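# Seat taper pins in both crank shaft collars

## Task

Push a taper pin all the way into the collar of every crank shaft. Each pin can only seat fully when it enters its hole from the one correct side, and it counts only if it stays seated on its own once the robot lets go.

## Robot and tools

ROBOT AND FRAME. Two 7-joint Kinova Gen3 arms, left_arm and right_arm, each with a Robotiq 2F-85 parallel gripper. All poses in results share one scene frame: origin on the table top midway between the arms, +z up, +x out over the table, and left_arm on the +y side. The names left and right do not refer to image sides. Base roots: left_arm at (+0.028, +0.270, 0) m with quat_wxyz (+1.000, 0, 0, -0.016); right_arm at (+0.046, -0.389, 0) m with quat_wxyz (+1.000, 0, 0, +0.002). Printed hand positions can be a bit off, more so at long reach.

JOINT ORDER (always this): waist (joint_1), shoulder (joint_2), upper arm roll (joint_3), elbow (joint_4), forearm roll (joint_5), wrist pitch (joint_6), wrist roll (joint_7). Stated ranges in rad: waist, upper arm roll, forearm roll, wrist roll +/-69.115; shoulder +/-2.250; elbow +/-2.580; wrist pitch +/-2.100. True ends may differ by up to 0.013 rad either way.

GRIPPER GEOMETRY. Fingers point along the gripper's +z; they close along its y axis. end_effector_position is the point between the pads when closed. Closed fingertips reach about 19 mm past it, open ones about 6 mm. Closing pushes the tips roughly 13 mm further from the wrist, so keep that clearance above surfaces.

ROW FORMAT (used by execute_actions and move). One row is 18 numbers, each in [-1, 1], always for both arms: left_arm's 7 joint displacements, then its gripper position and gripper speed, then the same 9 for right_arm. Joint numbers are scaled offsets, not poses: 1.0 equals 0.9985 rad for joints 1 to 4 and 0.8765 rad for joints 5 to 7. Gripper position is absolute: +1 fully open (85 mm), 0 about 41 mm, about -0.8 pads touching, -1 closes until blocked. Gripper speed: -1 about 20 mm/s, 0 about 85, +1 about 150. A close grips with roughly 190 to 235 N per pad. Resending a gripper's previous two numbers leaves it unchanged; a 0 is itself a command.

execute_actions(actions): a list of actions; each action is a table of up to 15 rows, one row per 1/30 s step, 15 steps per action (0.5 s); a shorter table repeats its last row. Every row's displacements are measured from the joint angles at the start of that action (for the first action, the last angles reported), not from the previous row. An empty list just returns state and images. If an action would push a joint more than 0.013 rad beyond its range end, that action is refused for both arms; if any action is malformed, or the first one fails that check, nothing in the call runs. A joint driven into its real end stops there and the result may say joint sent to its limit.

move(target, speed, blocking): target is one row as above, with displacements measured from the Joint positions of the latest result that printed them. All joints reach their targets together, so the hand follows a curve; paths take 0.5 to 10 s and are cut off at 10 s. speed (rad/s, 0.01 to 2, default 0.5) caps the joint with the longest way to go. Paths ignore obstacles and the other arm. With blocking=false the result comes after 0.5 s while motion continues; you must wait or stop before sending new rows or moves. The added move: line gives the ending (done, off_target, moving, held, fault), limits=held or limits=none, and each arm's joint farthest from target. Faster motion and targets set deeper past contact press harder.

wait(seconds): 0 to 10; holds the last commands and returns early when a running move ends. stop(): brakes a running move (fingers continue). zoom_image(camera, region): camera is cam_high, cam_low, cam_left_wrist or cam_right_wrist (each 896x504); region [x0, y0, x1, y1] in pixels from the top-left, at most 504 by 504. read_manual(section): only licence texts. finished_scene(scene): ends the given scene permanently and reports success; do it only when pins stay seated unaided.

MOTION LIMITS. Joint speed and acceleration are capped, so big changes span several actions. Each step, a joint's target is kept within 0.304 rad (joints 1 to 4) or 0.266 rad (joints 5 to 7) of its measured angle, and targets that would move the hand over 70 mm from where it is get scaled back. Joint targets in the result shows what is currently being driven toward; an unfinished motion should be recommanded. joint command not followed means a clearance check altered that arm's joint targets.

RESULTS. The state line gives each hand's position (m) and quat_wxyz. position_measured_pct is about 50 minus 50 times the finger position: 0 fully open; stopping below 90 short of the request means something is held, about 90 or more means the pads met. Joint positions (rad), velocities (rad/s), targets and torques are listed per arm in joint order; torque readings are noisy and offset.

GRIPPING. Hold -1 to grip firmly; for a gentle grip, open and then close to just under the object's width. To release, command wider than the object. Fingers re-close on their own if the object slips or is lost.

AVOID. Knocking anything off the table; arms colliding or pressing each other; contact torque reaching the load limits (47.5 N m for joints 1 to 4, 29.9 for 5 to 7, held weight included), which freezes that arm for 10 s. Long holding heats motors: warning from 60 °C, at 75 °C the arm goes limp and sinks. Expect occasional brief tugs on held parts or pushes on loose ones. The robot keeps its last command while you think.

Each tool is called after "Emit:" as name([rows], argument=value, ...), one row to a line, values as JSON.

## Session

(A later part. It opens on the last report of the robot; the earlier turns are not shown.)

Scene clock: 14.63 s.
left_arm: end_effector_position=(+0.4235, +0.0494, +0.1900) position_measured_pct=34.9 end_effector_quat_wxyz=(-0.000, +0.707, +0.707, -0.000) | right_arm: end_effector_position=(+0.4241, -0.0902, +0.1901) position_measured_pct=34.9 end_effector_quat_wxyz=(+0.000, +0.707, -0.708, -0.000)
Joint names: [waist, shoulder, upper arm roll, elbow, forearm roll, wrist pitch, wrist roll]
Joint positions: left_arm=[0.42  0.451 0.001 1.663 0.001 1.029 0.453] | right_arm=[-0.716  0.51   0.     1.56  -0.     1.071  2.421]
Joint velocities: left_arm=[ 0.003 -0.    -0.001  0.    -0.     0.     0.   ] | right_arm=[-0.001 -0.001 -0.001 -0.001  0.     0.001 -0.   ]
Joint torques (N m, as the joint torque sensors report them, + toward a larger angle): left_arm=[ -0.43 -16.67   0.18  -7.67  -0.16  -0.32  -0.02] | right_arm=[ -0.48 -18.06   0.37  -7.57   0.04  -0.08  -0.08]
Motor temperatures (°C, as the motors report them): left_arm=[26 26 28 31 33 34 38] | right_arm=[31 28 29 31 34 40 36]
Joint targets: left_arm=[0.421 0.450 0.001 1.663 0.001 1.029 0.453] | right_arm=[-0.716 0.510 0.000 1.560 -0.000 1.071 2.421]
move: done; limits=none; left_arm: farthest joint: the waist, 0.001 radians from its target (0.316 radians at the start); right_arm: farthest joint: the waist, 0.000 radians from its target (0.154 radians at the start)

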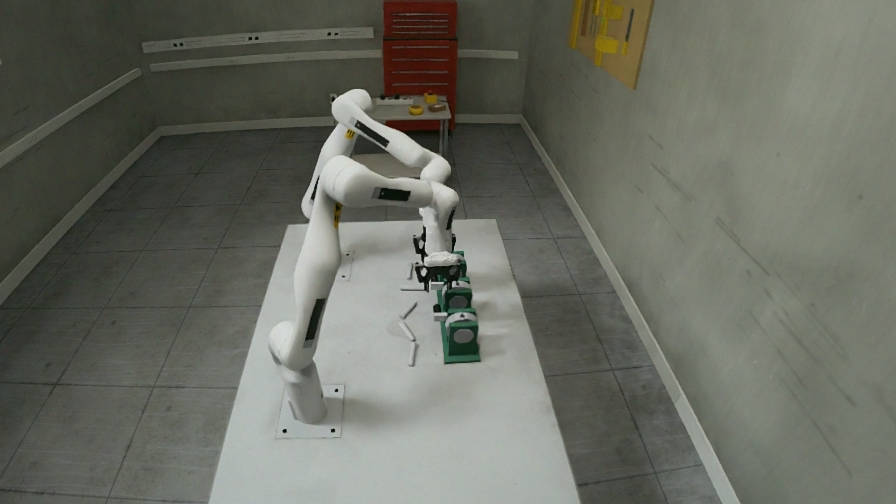

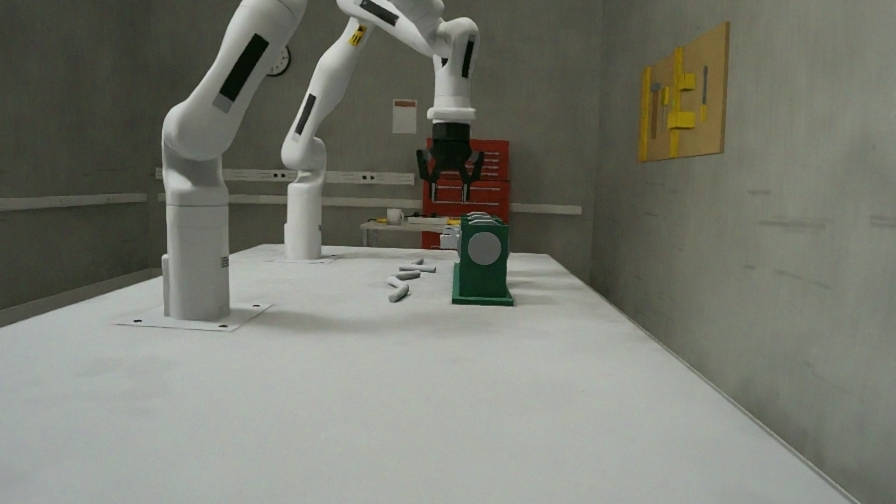

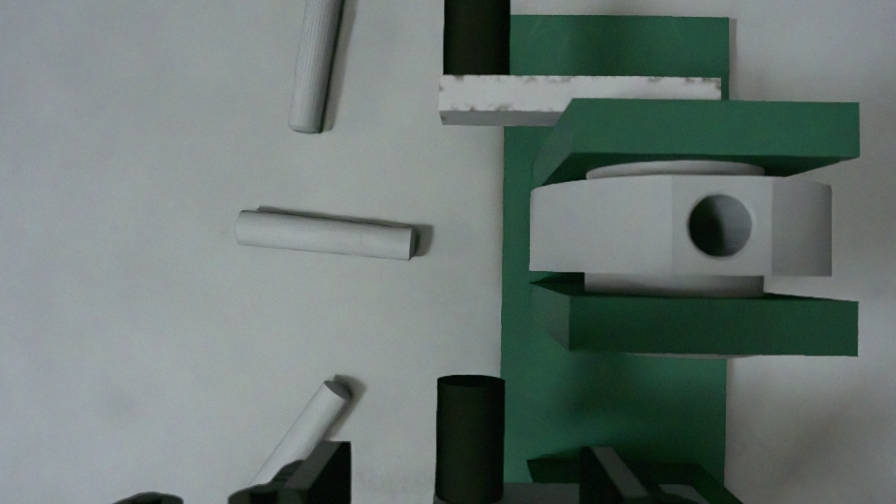

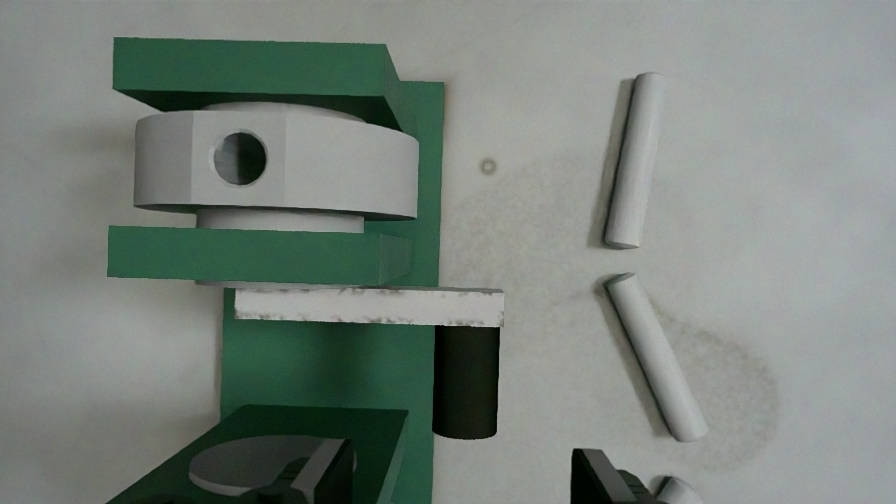

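Emit:
move(target=[0.0282,0.1372,0,0.0888,0,-0.2591,0.031,0.3,0, 0.006,0.1125,0,0.1219,0,-0.2663,0.0075,0.3,0], speed=0.3)

Emit:
move(target=[0,0,0,0,0,0,0,-0.45,0, 0,0,0,0,0,0,0,-0.45,0])

Scene clock: 18.00 s.
left_arm: end_effector_position=(+0.4237, +0.0350, +0.1055) position_measured_pct=34.9 end_effector_quat_wxyz=(+0.001, +0.707, +0.707, -0.000) | right_arm: end_effector_position=(+0.4238, -0.0943, +0.1050) position_measured_pct=34.9 end_effector_quat_wxyz=(+0.000, +0.707, -0.707, -0.000)
Joint names: [waist, shoulder, upper arm roll, elbow, forearm roll, wrist pitch, wrist roll]
Joint positions: left_arm=[0.448 0.587 0.001 1.751 0.001 0.802 0.48 ] | right_arm=[-0.71   0.622  0.     1.682 -0.     0.838  2.428]
Joint velocities: left_arm=[ 0.     0.004  0.    -0.     0.    -0.    -0.   ] | right_arm=[ 0.     0.003 -0.001  0.002 -0.    -0.     0.   ]
Joint torques (N m, as the joint torque sensors report them, + toward a larger angle): left_arm=[ -0.21 -18.86  -0.51  -6.69  -0.25   0.12  -0.23] | right_arm=[ -0.21 -19.33   0.04  -6.26   0.08   0.23   0.09]
Motor temperatures (°C, as the motors report them): left_arm=[26 26 28 31 33 34 38] | right_arm=[31 28 29 31 34 40 36]
Joint targets: left_arm=[0.448 0.588 0.001 1.751 0.001 0.802 0.480] | right_arm=[-0.710 0.622 0.000 1.682 -0.000 0.838 2.428]
move: done; limits=none; left_arm: farthest joint: the shoulder, 0.001 radians from its target (0.138 radians at the start); right_arm: farthest joint: the waist, 0.000 radians from its target (0.006 radians at the start)

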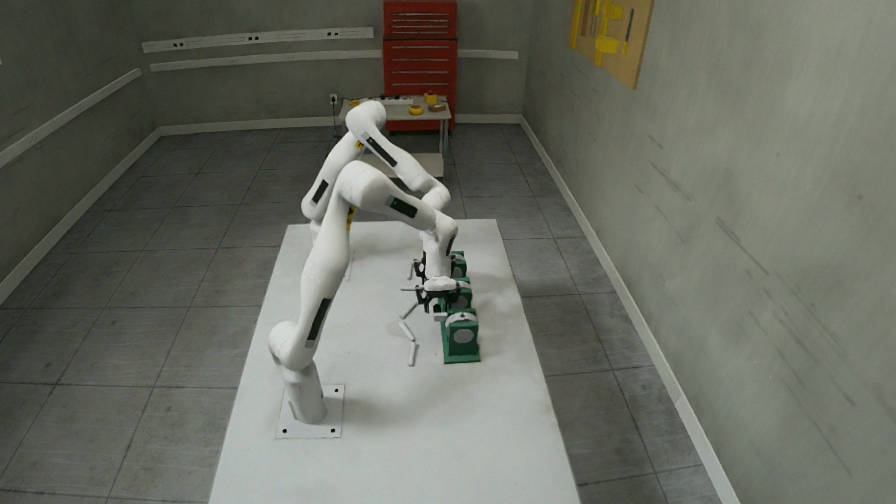

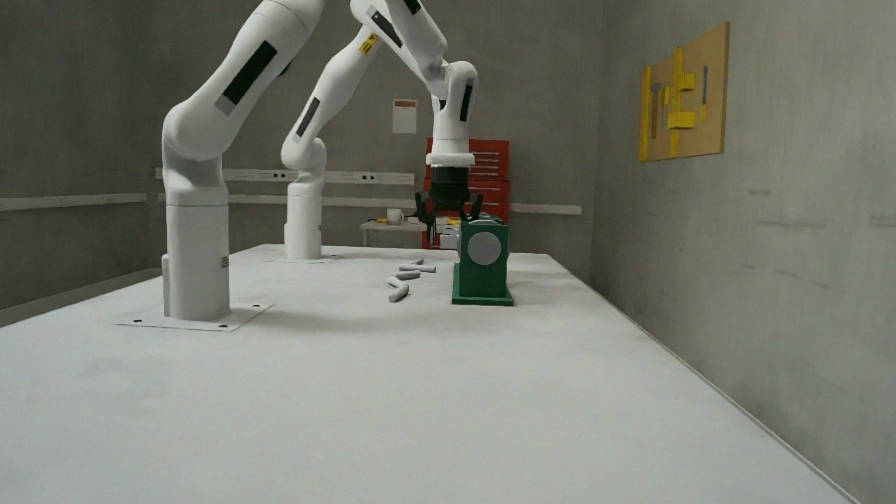

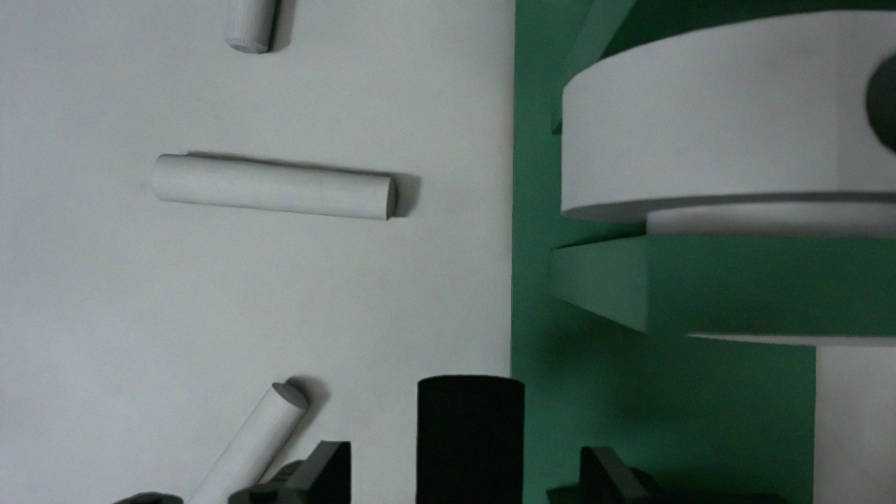

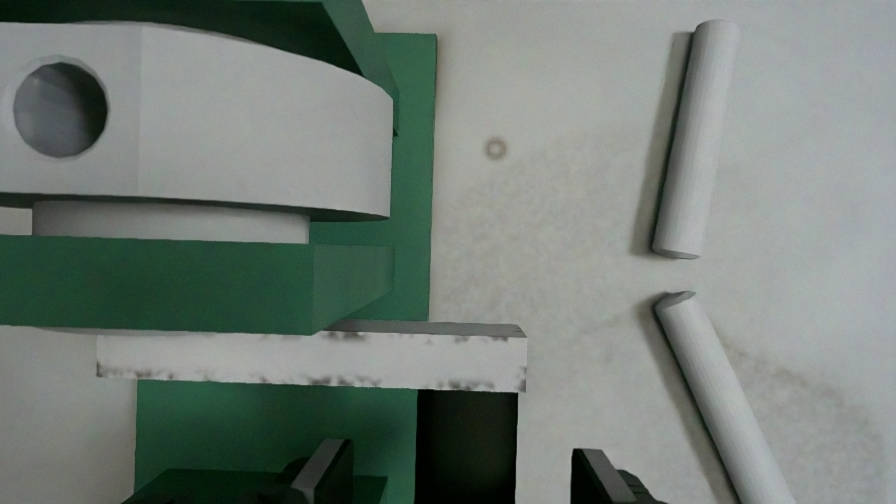

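Scene clock: 18.67 s.
left_arm: end_effector_position=(+0.4246, +0.0350, +0.1058) position_measured_pct=68.7 end_effector_quat_wxyz=(+0.002, +0.707, +0.707, +0.000) | right_arm: end_effector_position=(+0.4230, -0.0943, +0.1049) position_measured_pct=68.7 end_effector_quat_wxyz=(+0.001, +0.707, -0.707, -0.000)
Joint names: [waist, shoulder, upper arm roll, elbow, forearm roll, wrist pitch, wrist roll]
Joint positions: left_arm=[0.448 0.587 0.    1.75  0.    0.801 0.48 ] | right_arm=[-0.711  0.622 -0.     1.683 -0.001  0.839  2.428]
Joint velocities: left_arm=[ 0.     0.    -0.001  0.    -0.     0.001  0.   ] | right_arm=[-0.    -0.002  0.001 -0.001 -0.    -0.001 -0.   ]
Joint torques (N m, as the joint torque sensors report them, + toward a larger angle): left_arm=[  0.15 -18.28  -0.06  -6.11  -0.32   0.25   0.13] | right_arm=[  0.23 -19.18   0.82  -6.62   0.19  -0.14  -0.13]
Motor temperatures (°C, as the motors report them): left_arm=[26 26 28 31 33 34 38] | right_arm=[31 28 29 31 34 40 36]
Joint targets: left_arm=[0.448 0.587 0.001 1.751 0.001 0.802 0.480] | right_arm=[-0.710 0.622 0.000 1.682 -0.000 0.838 2.428]
move: done; limits=none; left_arm: farthest joint: the upper arm roll, 0.001 radians from its target (0.000 radians at the start); right_arm: farthest joint: the waist, 0.001 radians from its target (0.000 radians at the start)

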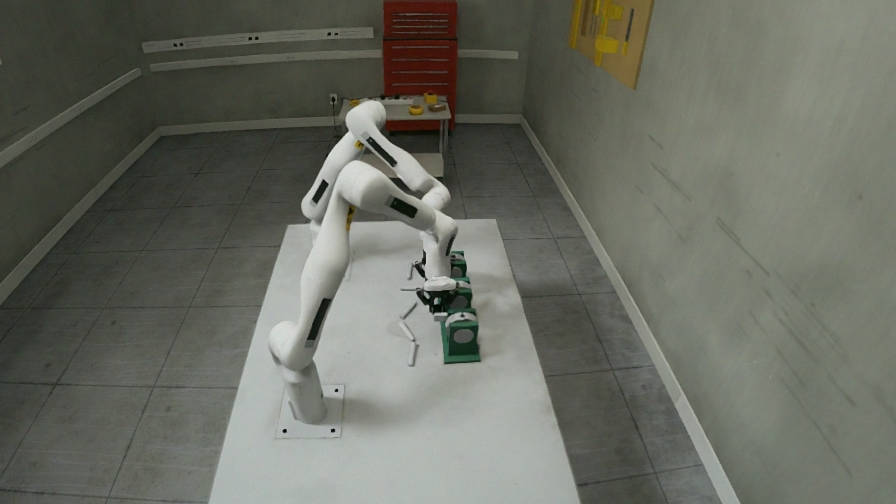

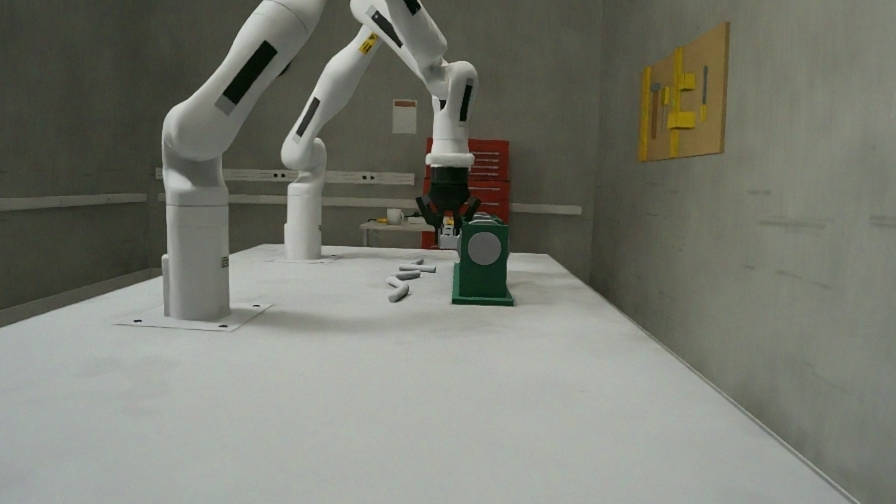

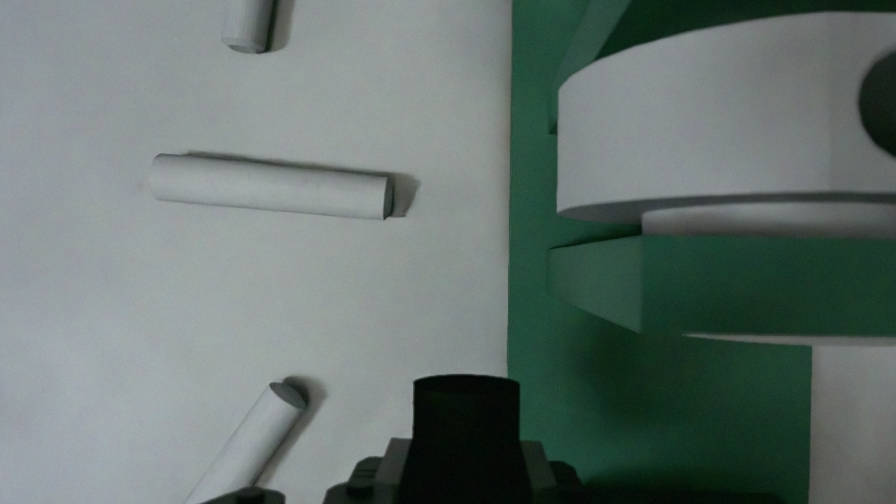

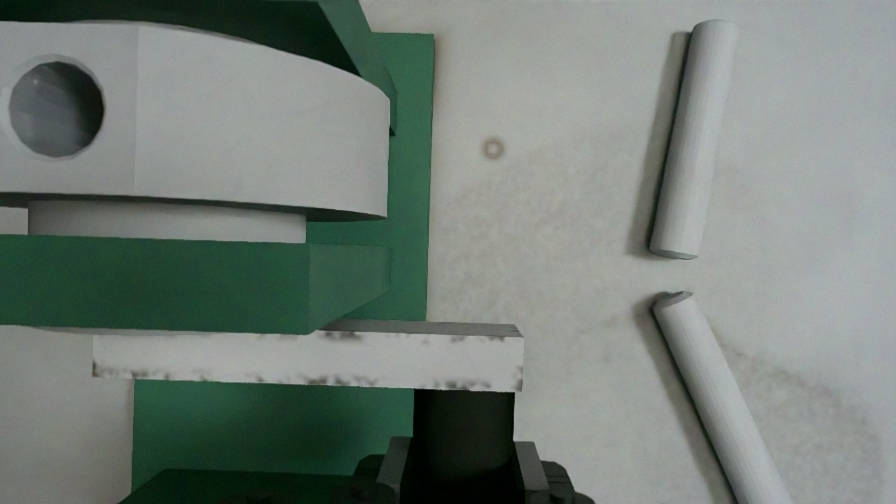

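Gripped. Go to P1.

Emit:
move(target=[-0.0064,-0.037,0,-0.054,0,0.1066,-0.0073,-0.45,0, 0.0101,-0.036,0,-0.0547,0,0.1006,0.01,-0.45,0], speed=0.12)

Scene clock: 19.87 s.
left_arm: end_effector_position=(+0.4313, +0.0350, +0.1345) position_measured_pct=68.7 end_effector_quat_wxyz=(+0.001, +0.707, +0.707, +0.000) | right_arm: end_effector_position=(+0.4291, -0.0942, +0.1336) position_measured_pct=68.7 end_effector_quat_wxyz=(+0.002, +0.707, -0.707, -0.001)
Joint names: [waist, shoulder, upper arm roll, elbow, forearm roll, wrist pitch, wrist roll]
Joint positions: left_arm=[0.442 0.553 0.    1.696 0.    0.891 0.473] | right_arm=[-0.701  0.589 -0.001  1.63  -0.001  0.927  2.437]
Joint velocities: left_arm=[ 0.001 -0.001  0.    -0.001  0.     0.001 -0.   ] | right_arm=[ 0.001  0.    -0.002  0.    -0.     0.001  0.   ]
Joint torques (N m, as the joint torque sensors report them, + toward a larger angle): left_arm=[  0.19 -20.66   0.06  -7.02   0.37   1.33   0.03] | right_arm=[  0.52 -21.47   1.24  -8.08   0.59   0.33  -0.08]
Motor temperatures (°C, as the motors report them): left_arm=[26 26 28 31 33 34 38] | right_arm=[31 28 29 31 34 40 36]
Joint targets: left_arm=[0.442 0.550 0.000 1.697 0.000 0.894 0.474] | right_arm=[-0.701 0.586 -0.000 1.628 -0.001 0.927 2.437]
move: done; limits=none; left_arm: farthest joint: the shoulder, 0.003 radians from its target (0.037 radians at the start); right_arm: farthest joint: the shoulder, 0.003 radians from its target (0.036 radians at the start)

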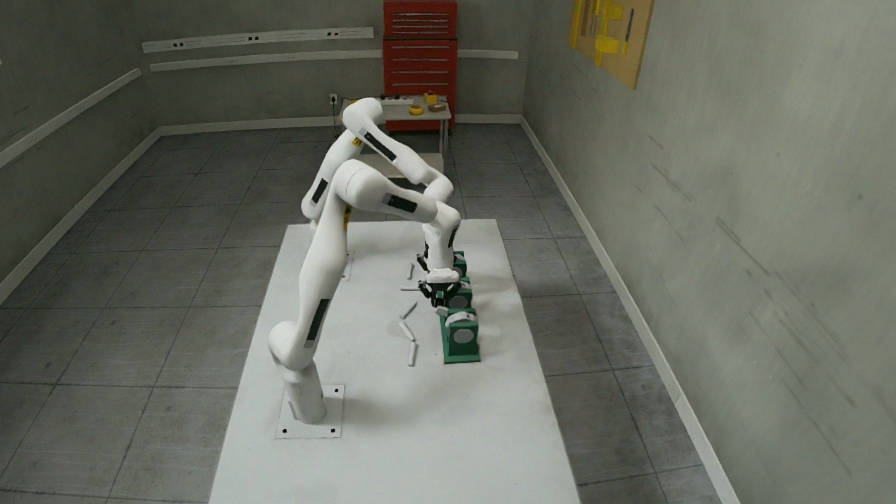

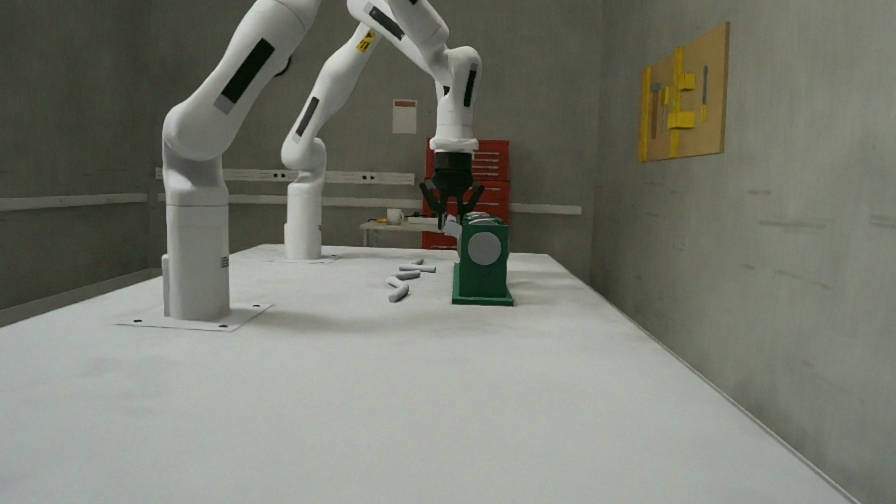

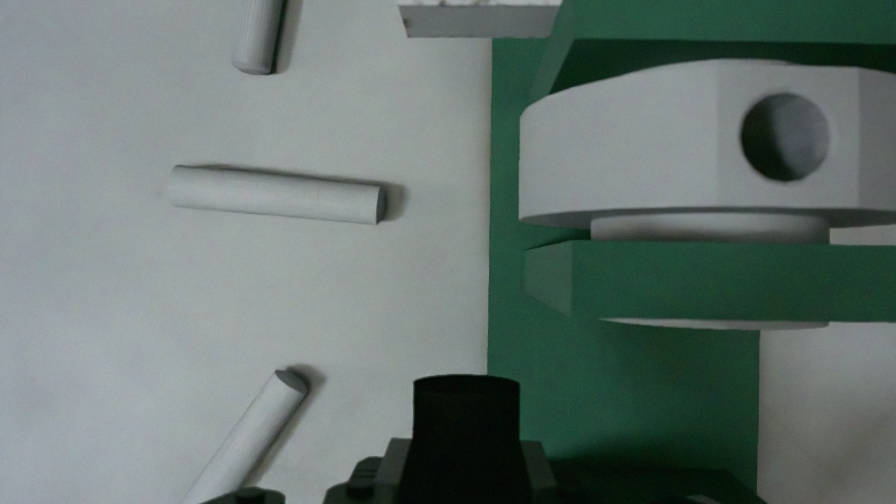

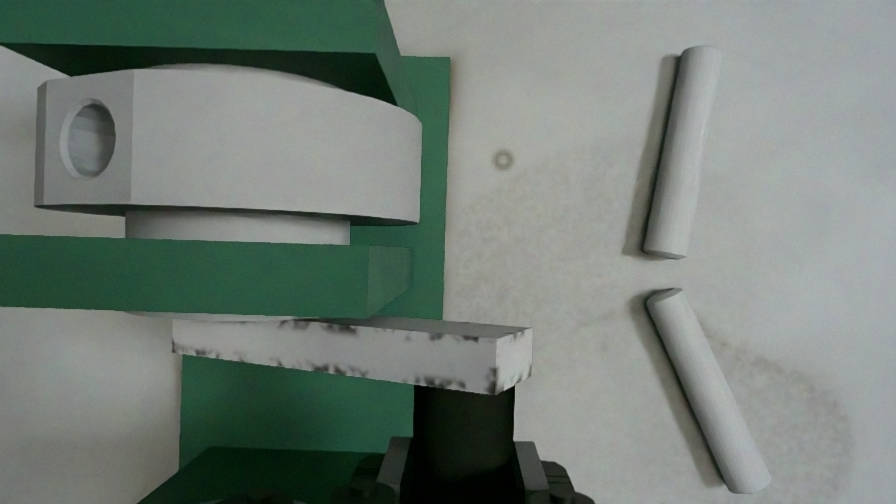

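Emit:
move(target=[-0.0184,-0.0058,0,-0.0912,0,0.1124,-0.02,-0.45,0, 0.0247,-0.0062,0,-0.091,0,0.1058,0.0277,-0.45,0], speed=0.15)

Emit:
move(target=[-0.0722,0.1735,0,-0.3325,0,0.18,-0.0823,-0.28,0.5, 0.1016,0.1663,0,-0.3229,0,0.1772,0.1157,-0.28,0.5], speed=0.2)

Scene clock: 21.23 s.
left_arm: end_effector_position=(+0.4495, +0.0351, +0.1581) position_measured_pct=68.7 end_effector_quat_wxyz=(-0.001, +0.707, +0.707, -0.000) | right_arm: end_effector_position=(+0.4476, -0.0941, +0.1583) position_measured_pct=68.7 end_effector_quat_wxyz=(+0.003, +0.707, -0.707, -0.001)
Joint names: [waist, shoulder, upper arm roll, elbow, forearm roll, wrist pitch, wrist roll]
Joint positions: left_arm=[0.424 0.552 0.    1.605 0.    0.987 0.456] | right_arm=[-0.677  0.586 -0.001  1.541 -0.001  1.021  2.461]
Joint velocities: left_arm=[-0.001  0.001 -0.001 -0.001  0.     0.     0.   ] | right_arm=[ 0.001  0.     0.     0.002 -0.001  0.001  0.   ]
Joint torques (N m, as the joint torque sensors report them, + toward a larger angle): left_arm=[ -0.21 -22.28  -0.32  -7.39  -0.16   1.51   0.08] | right_arm=[  0.54 -21.48   1.02  -8.68  -0.1    0.06  -0.21]
Motor temperatures (°C, as the motors report them): left_arm=[26 26 28 31 33 34 38] | right_arm=[31 28 29 31 34 40 36]
Joint targets: left_arm=[0.423 0.547 0.000 1.605 0.000 0.990 0.456] | right_arm=[-0.677 0.583 -0.001 1.539 -0.001 1.020 2.461]
move: done; limits=none; left_arm: farthest joint: the shoulder, 0.005 radians from its target (0.006 radians at the start); right_arm: farthest joint: the shoulder, 0.003 radians from its target (0.006 radians at the start)

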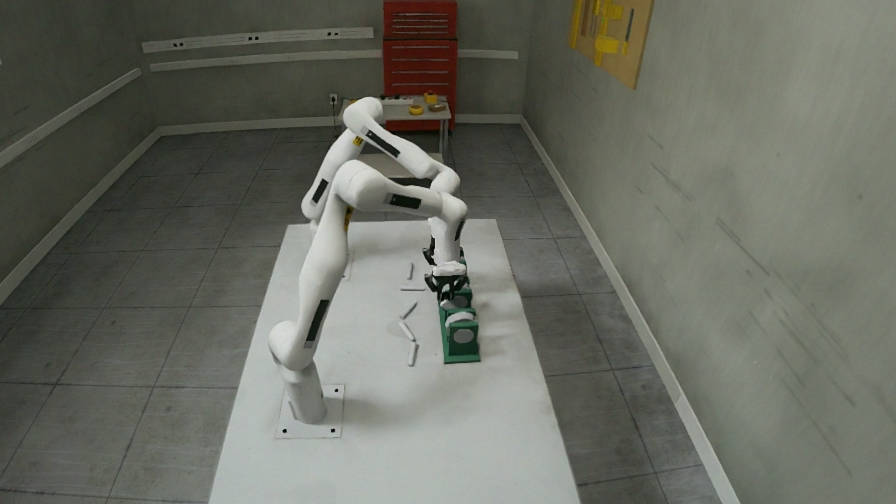

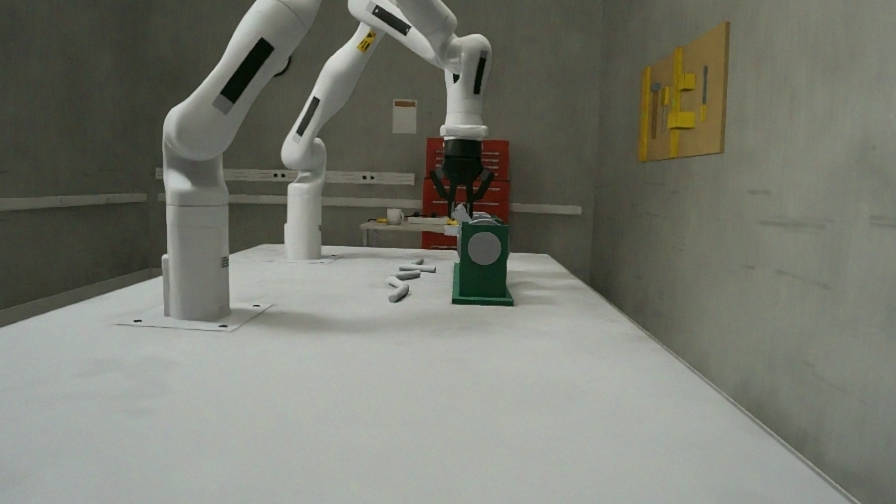

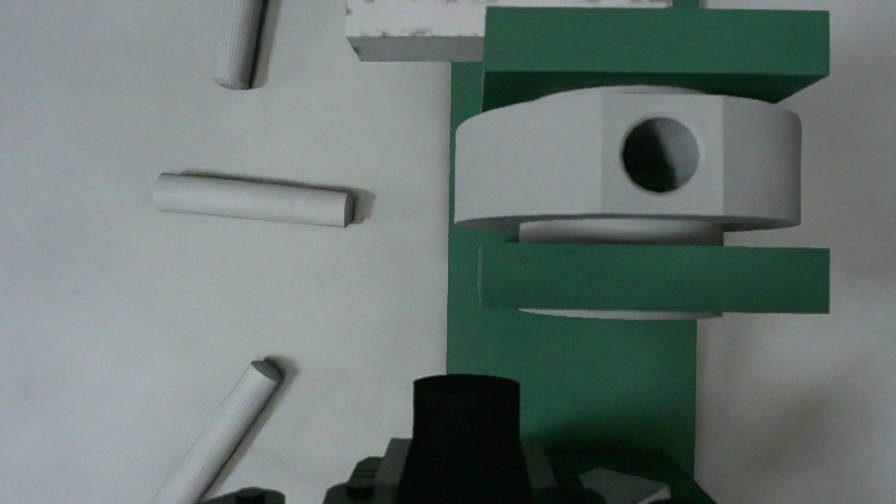

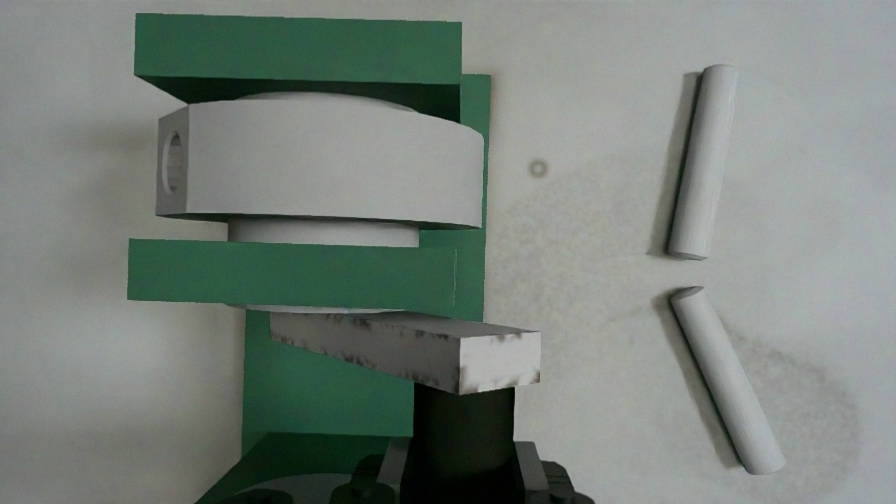

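Scene clock: 23.23 s.
left_arm: end_effector_position=(+0.5412, +0.0348, +0.1581) position_measured_pct=63.9 end_effector_quat_wxyz=(-0.001, +0.708, +0.707, -0.001) | right_arm: end_effector_position=(+0.5390, -0.0927, +0.1585) position_measured_pct=63.9 end_effector_quat_wxyz=(+0.003, +0.708, -0.706, -0.003)
Joint names: [waist, shoulder, upper arm roll, elbow, forearm roll, wrist pitch, wrist roll]
Joint positions: left_arm=[0.352 0.725 0.001 1.274 0.001 1.146 0.384] | right_arm=[-0.577  0.752 -0.002  1.219 -0.003  1.177  2.563]
Joint velocities: left_arm=[-0.001  0.003 -0.001 -0.     0.     0.001 -0.   ] | right_arm=[ 0.001  0.001 -0.    -0.001 -0.     0.     0.   ]
Joint torques (N m, as the joint torque sensors report them, + toward a larger angle): left_arm=[ -0.61 -22.24  -0.31  -9.31  -0.55  -0.77  -0.24] | right_arm=[  1.17 -22.45   1.74  -8.77   0.76   0.03   0.07]
Motor temperatures (°C, as the motors report them): left_arm=[26 26 28 31 33 34 38] | right_arm=[31 28 29 31 34 40 36]
Joint targets: left_arm=[0.352 0.725 0.000 1.273 0.000 1.144 0.384] | right_arm=[-0.576 0.752 -0.001 1.218 -0.001 1.176 2.563]
move: done; limits=none; left_arm: farthest joint: the upper arm roll, 0.001 radians from its target (0.000 radians at the start); right_arm: farthest joint: the forearm roll, 0.002 radians from its target (0.000 radians at the start)

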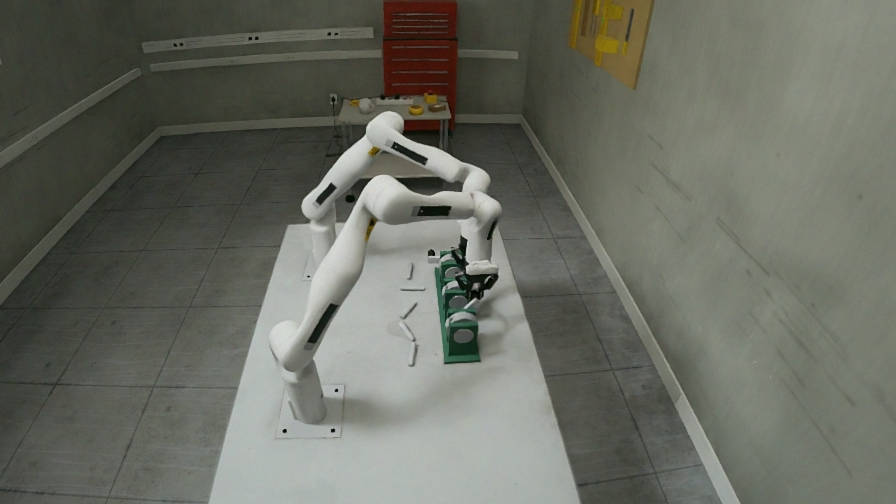

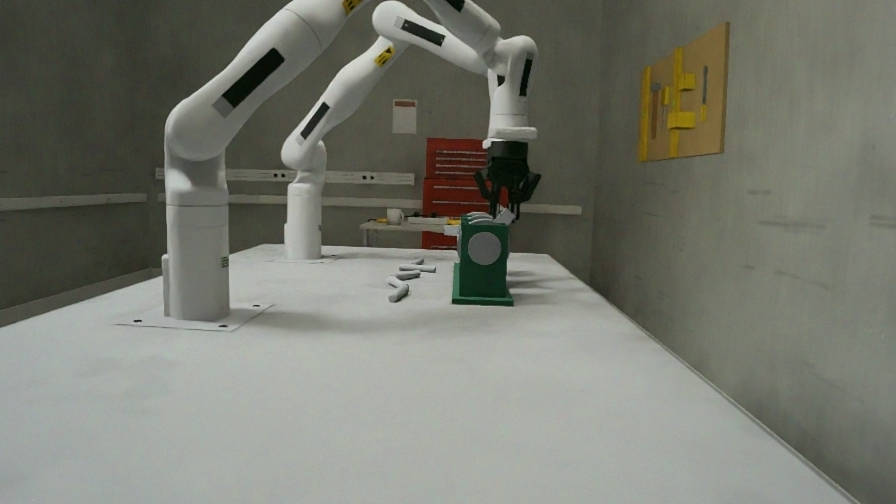

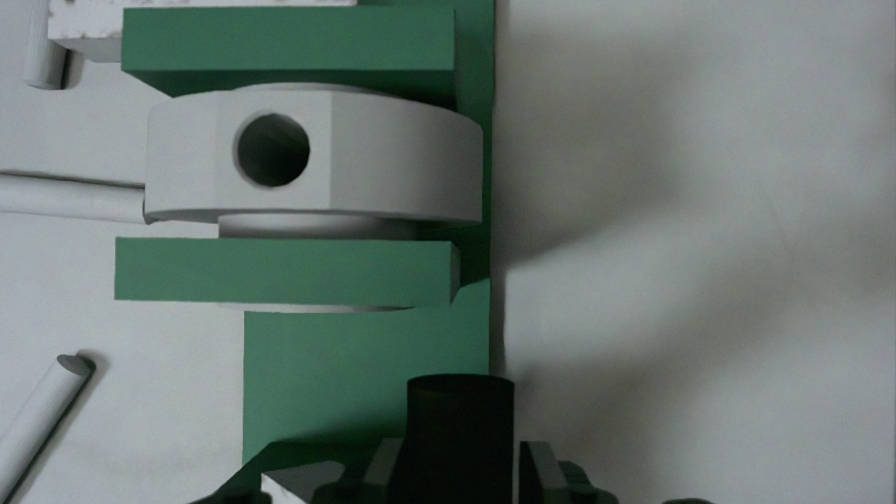

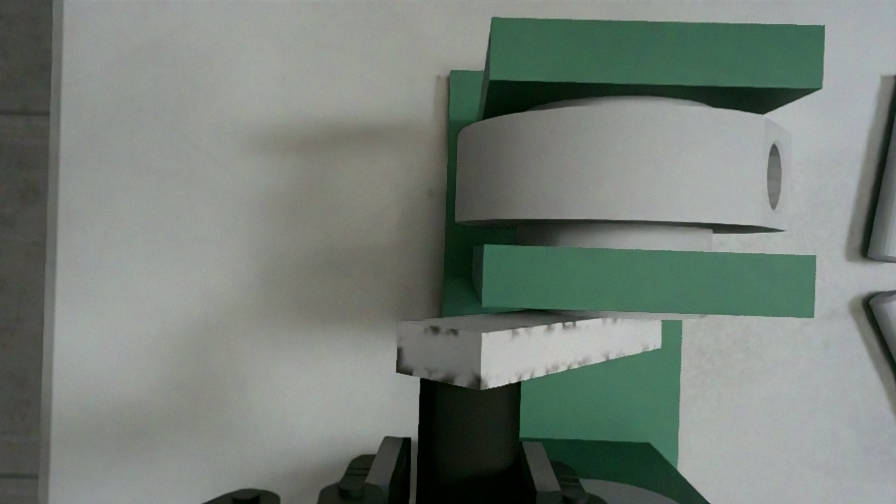

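Emit:
move(target=[0,0,0,0,0,0,0,-0.45,0.5, 0,0,0,0,0,0,0,-0.45,0.5])

Emit:
move(target=[-0.0127,0.0625,0,-0.046,0,-0.0222,-0.0145,-0.45,0, 0.0197,0.062,0.002,-0.0454,0.003,-0.0258,0.0197,-0.45,0], speed=0.1)

Scene clock: 24.27 s.
left_arm: end_effector_position=(+0.5405, +0.0348, +0.1578) position_measured_pct=68.7 end_effector_quat_wxyz=(-0.002, +0.708, +0.706, -0.001) | right_arm: end_effector_position=(+0.5382, -0.0926, +0.1583) position_measured_pct=68.7 end_effector_quat_wxyz=(+0.003, +0.708, -0.706, -0.003)
Joint names: [waist, shoulder, upper arm roll, elbow, forearm roll, wrist pitch, wrist roll]
Joint positions: left_arm=[0.352 0.725 0.001 1.274 0.001 1.146 0.384] | right_arm=[-0.577  0.752 -0.003  1.22  -0.003  1.178  2.563]
Joint velocities: left_arm=[ 0.001 -0.     0.    -0.    -0.     0.    -0.   ] | right_arm=[ 0.    -0.001 -0.003 -0.    -0.     0.001  0.   ]
Joint torques (N m, as the joint torque sensors report them, + toward a larger angle): left_arm=[ -0.69 -22.05   0.42  -8.82  -0.13  -0.79  -0.17] | right_arm=[  0.19 -22.8    0.7   -8.56   0.17  -0.23  -0.17]
Motor temperatures (°C, as the motors report them): left_arm=[26 26 28 31 33 34 38] | right_arm=[31 28 29 31 34 40 36]
Joint targets: left_arm=[0.352 0.725 0.001 1.274 0.001 1.146 0.384] | right_arm=[-0.577 0.752 -0.002 1.219 -0.003 1.177 2.563]
move: done; limits=none; left_arm: farthest joint: the waist, 0.000 radians from its target (0.000 radians at the start); right_arm: farthest joint: the upper arm roll, 0.001 radians from its target (0.001 radians at the start)

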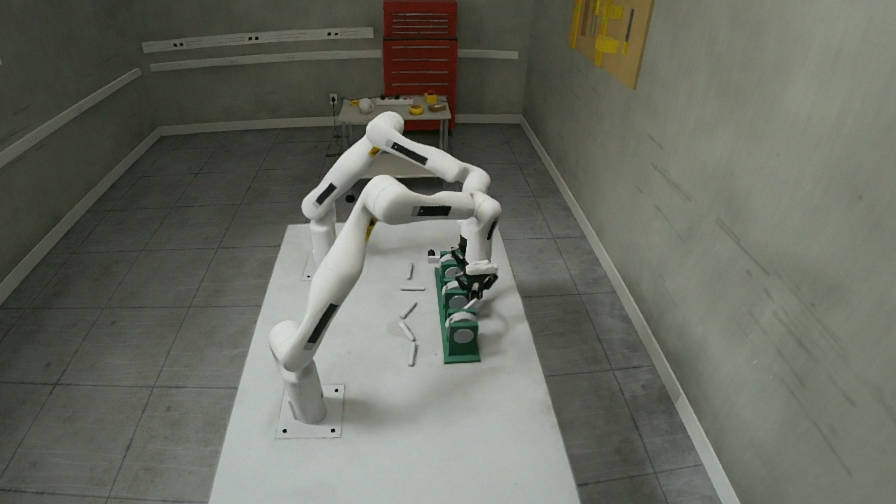

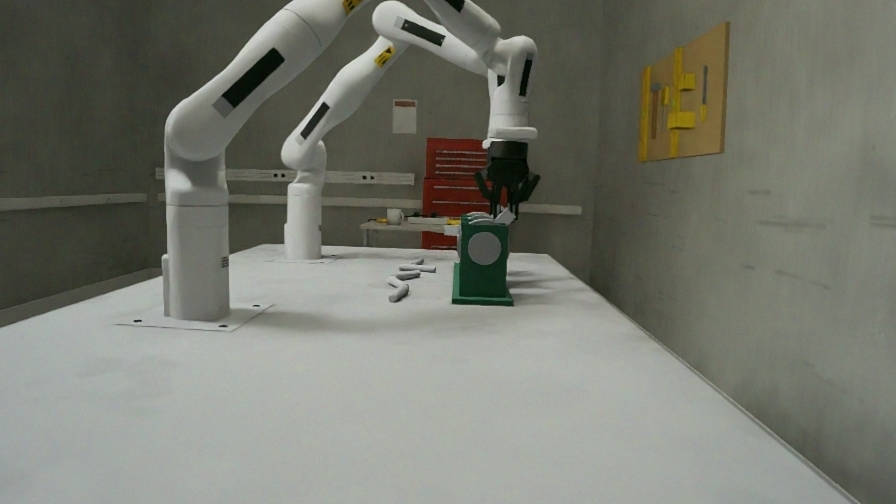

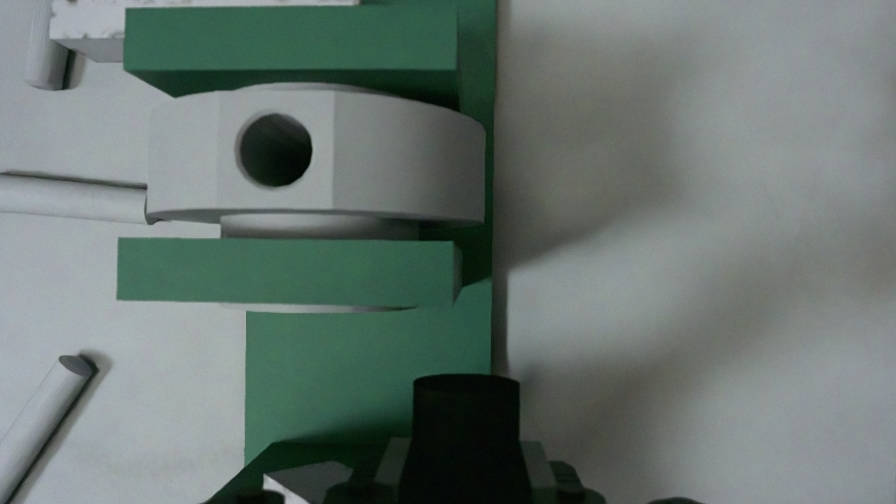

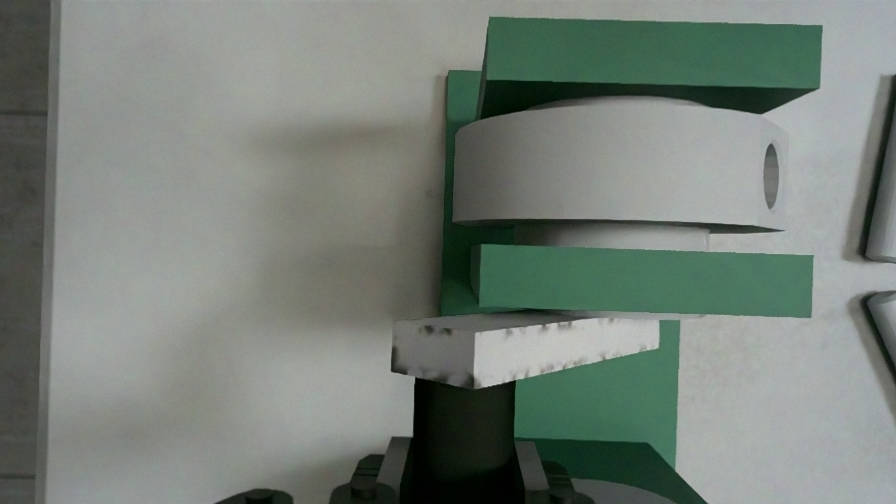

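Scene clock: 25.17 s.
left_arm: end_effector_position=(+0.5584, +0.0347, +0.1343) position_measured_pct=68.7 end_effector_quat_wxyz=(-0.002, +0.708, +0.706, -0.002) | right_arm: end_effector_position=(+0.5571, -0.0927, +0.1337) position_measured_pct=68.7 end_effector_quat_wxyz=(+0.003, +0.708, -0.706, -0.003)
Joint names: [waist, shoulder, upper arm roll, elbow, forearm roll, wrist pitch, wrist roll]
Joint positions: left_arm=[0.34  0.788 0.001 1.23  0.001 1.129 0.371] | right_arm=[-0.56   0.815 -0.003  1.177 -0.002  1.158  2.58 ]
Joint velocities: left_arm=[-0.     0.003 -0.    -0.001 -0.    -0.001 -0.   ] | right_arm=[ 0.001  0.001 -0.002 -0.002 -0.     0.     0.   ]
Joint torques (N m, as the joint torque sensors report them, + toward a larger angle): left_arm=[ -0.54 -23.24  -0.15 -10.06  -0.51  -0.97  -0.26] | right_arm=[  1.64 -24.56   2.56  -9.86   1.07  -0.79   0.08]
Motor temperatures (°C, as the motors report them): left_arm=[26 26 28 31 33 34 38] | right_arm=[31 28 29 31 34 40 36]
Joint targets: left_arm=[0.340 0.787 0.001 1.228 0.001 1.127 0.371] | right_arm=[-0.558 0.814 -0.001 1.175 -0.000 1.155 2.580]
move: done; limits=none; left_arm: farthest joint: the elbow, 0.002 radians from its target (0.046 radians at the start); right_arm: farthest joint: the waist, 0.002 radians from its target (0.020 radians at the start)

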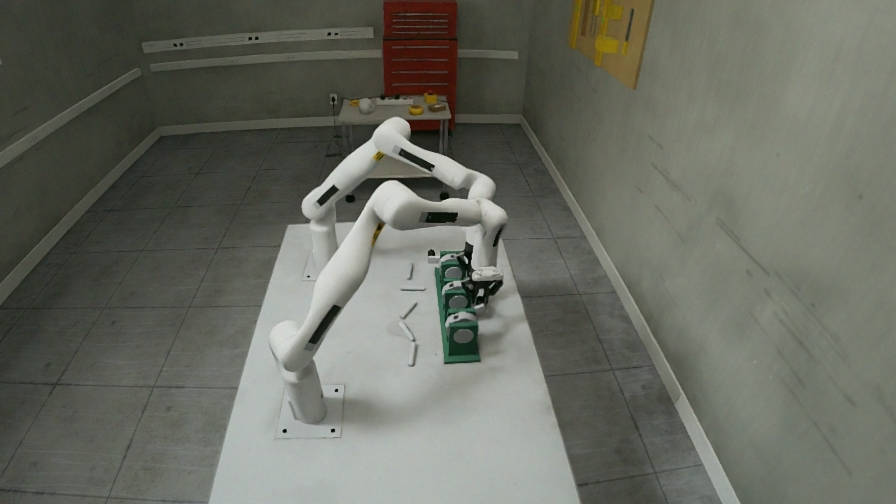

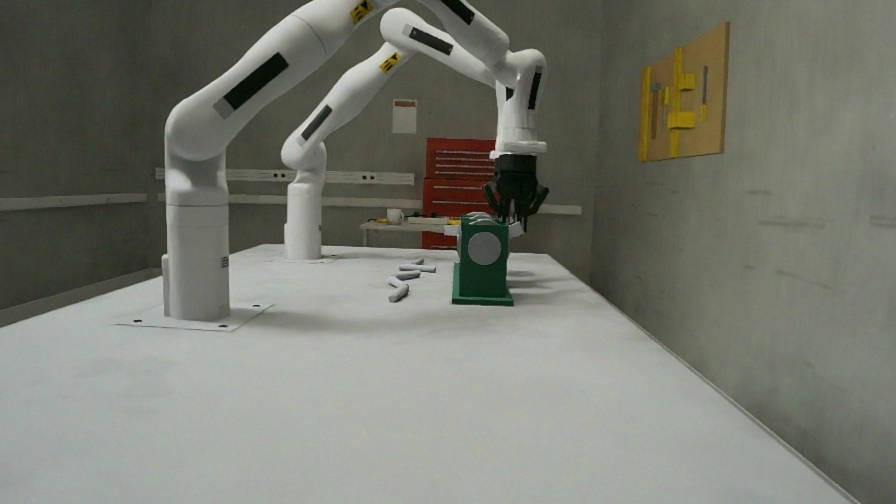

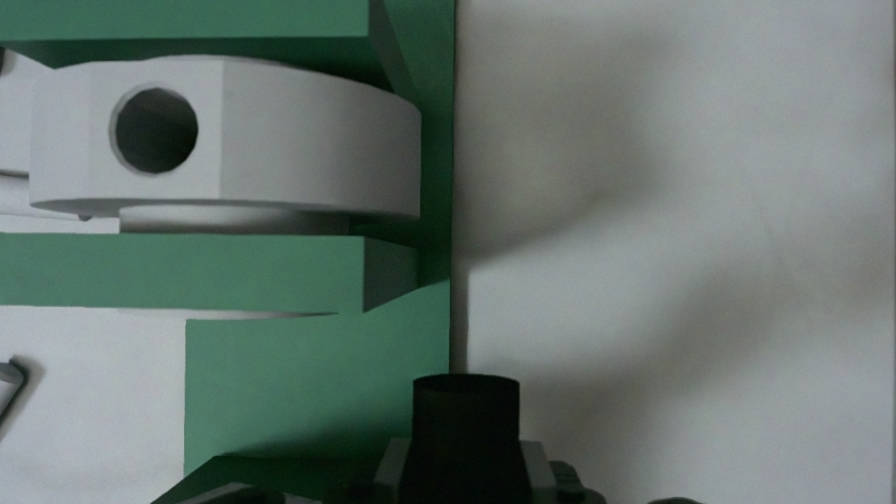

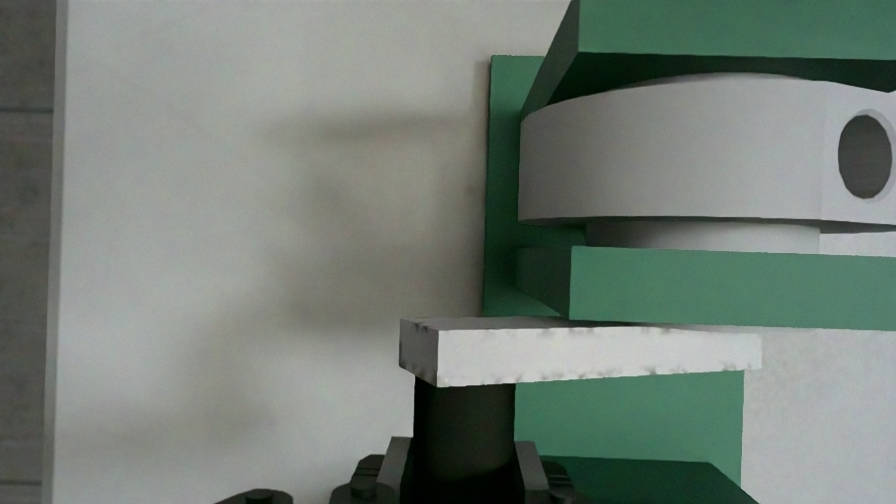

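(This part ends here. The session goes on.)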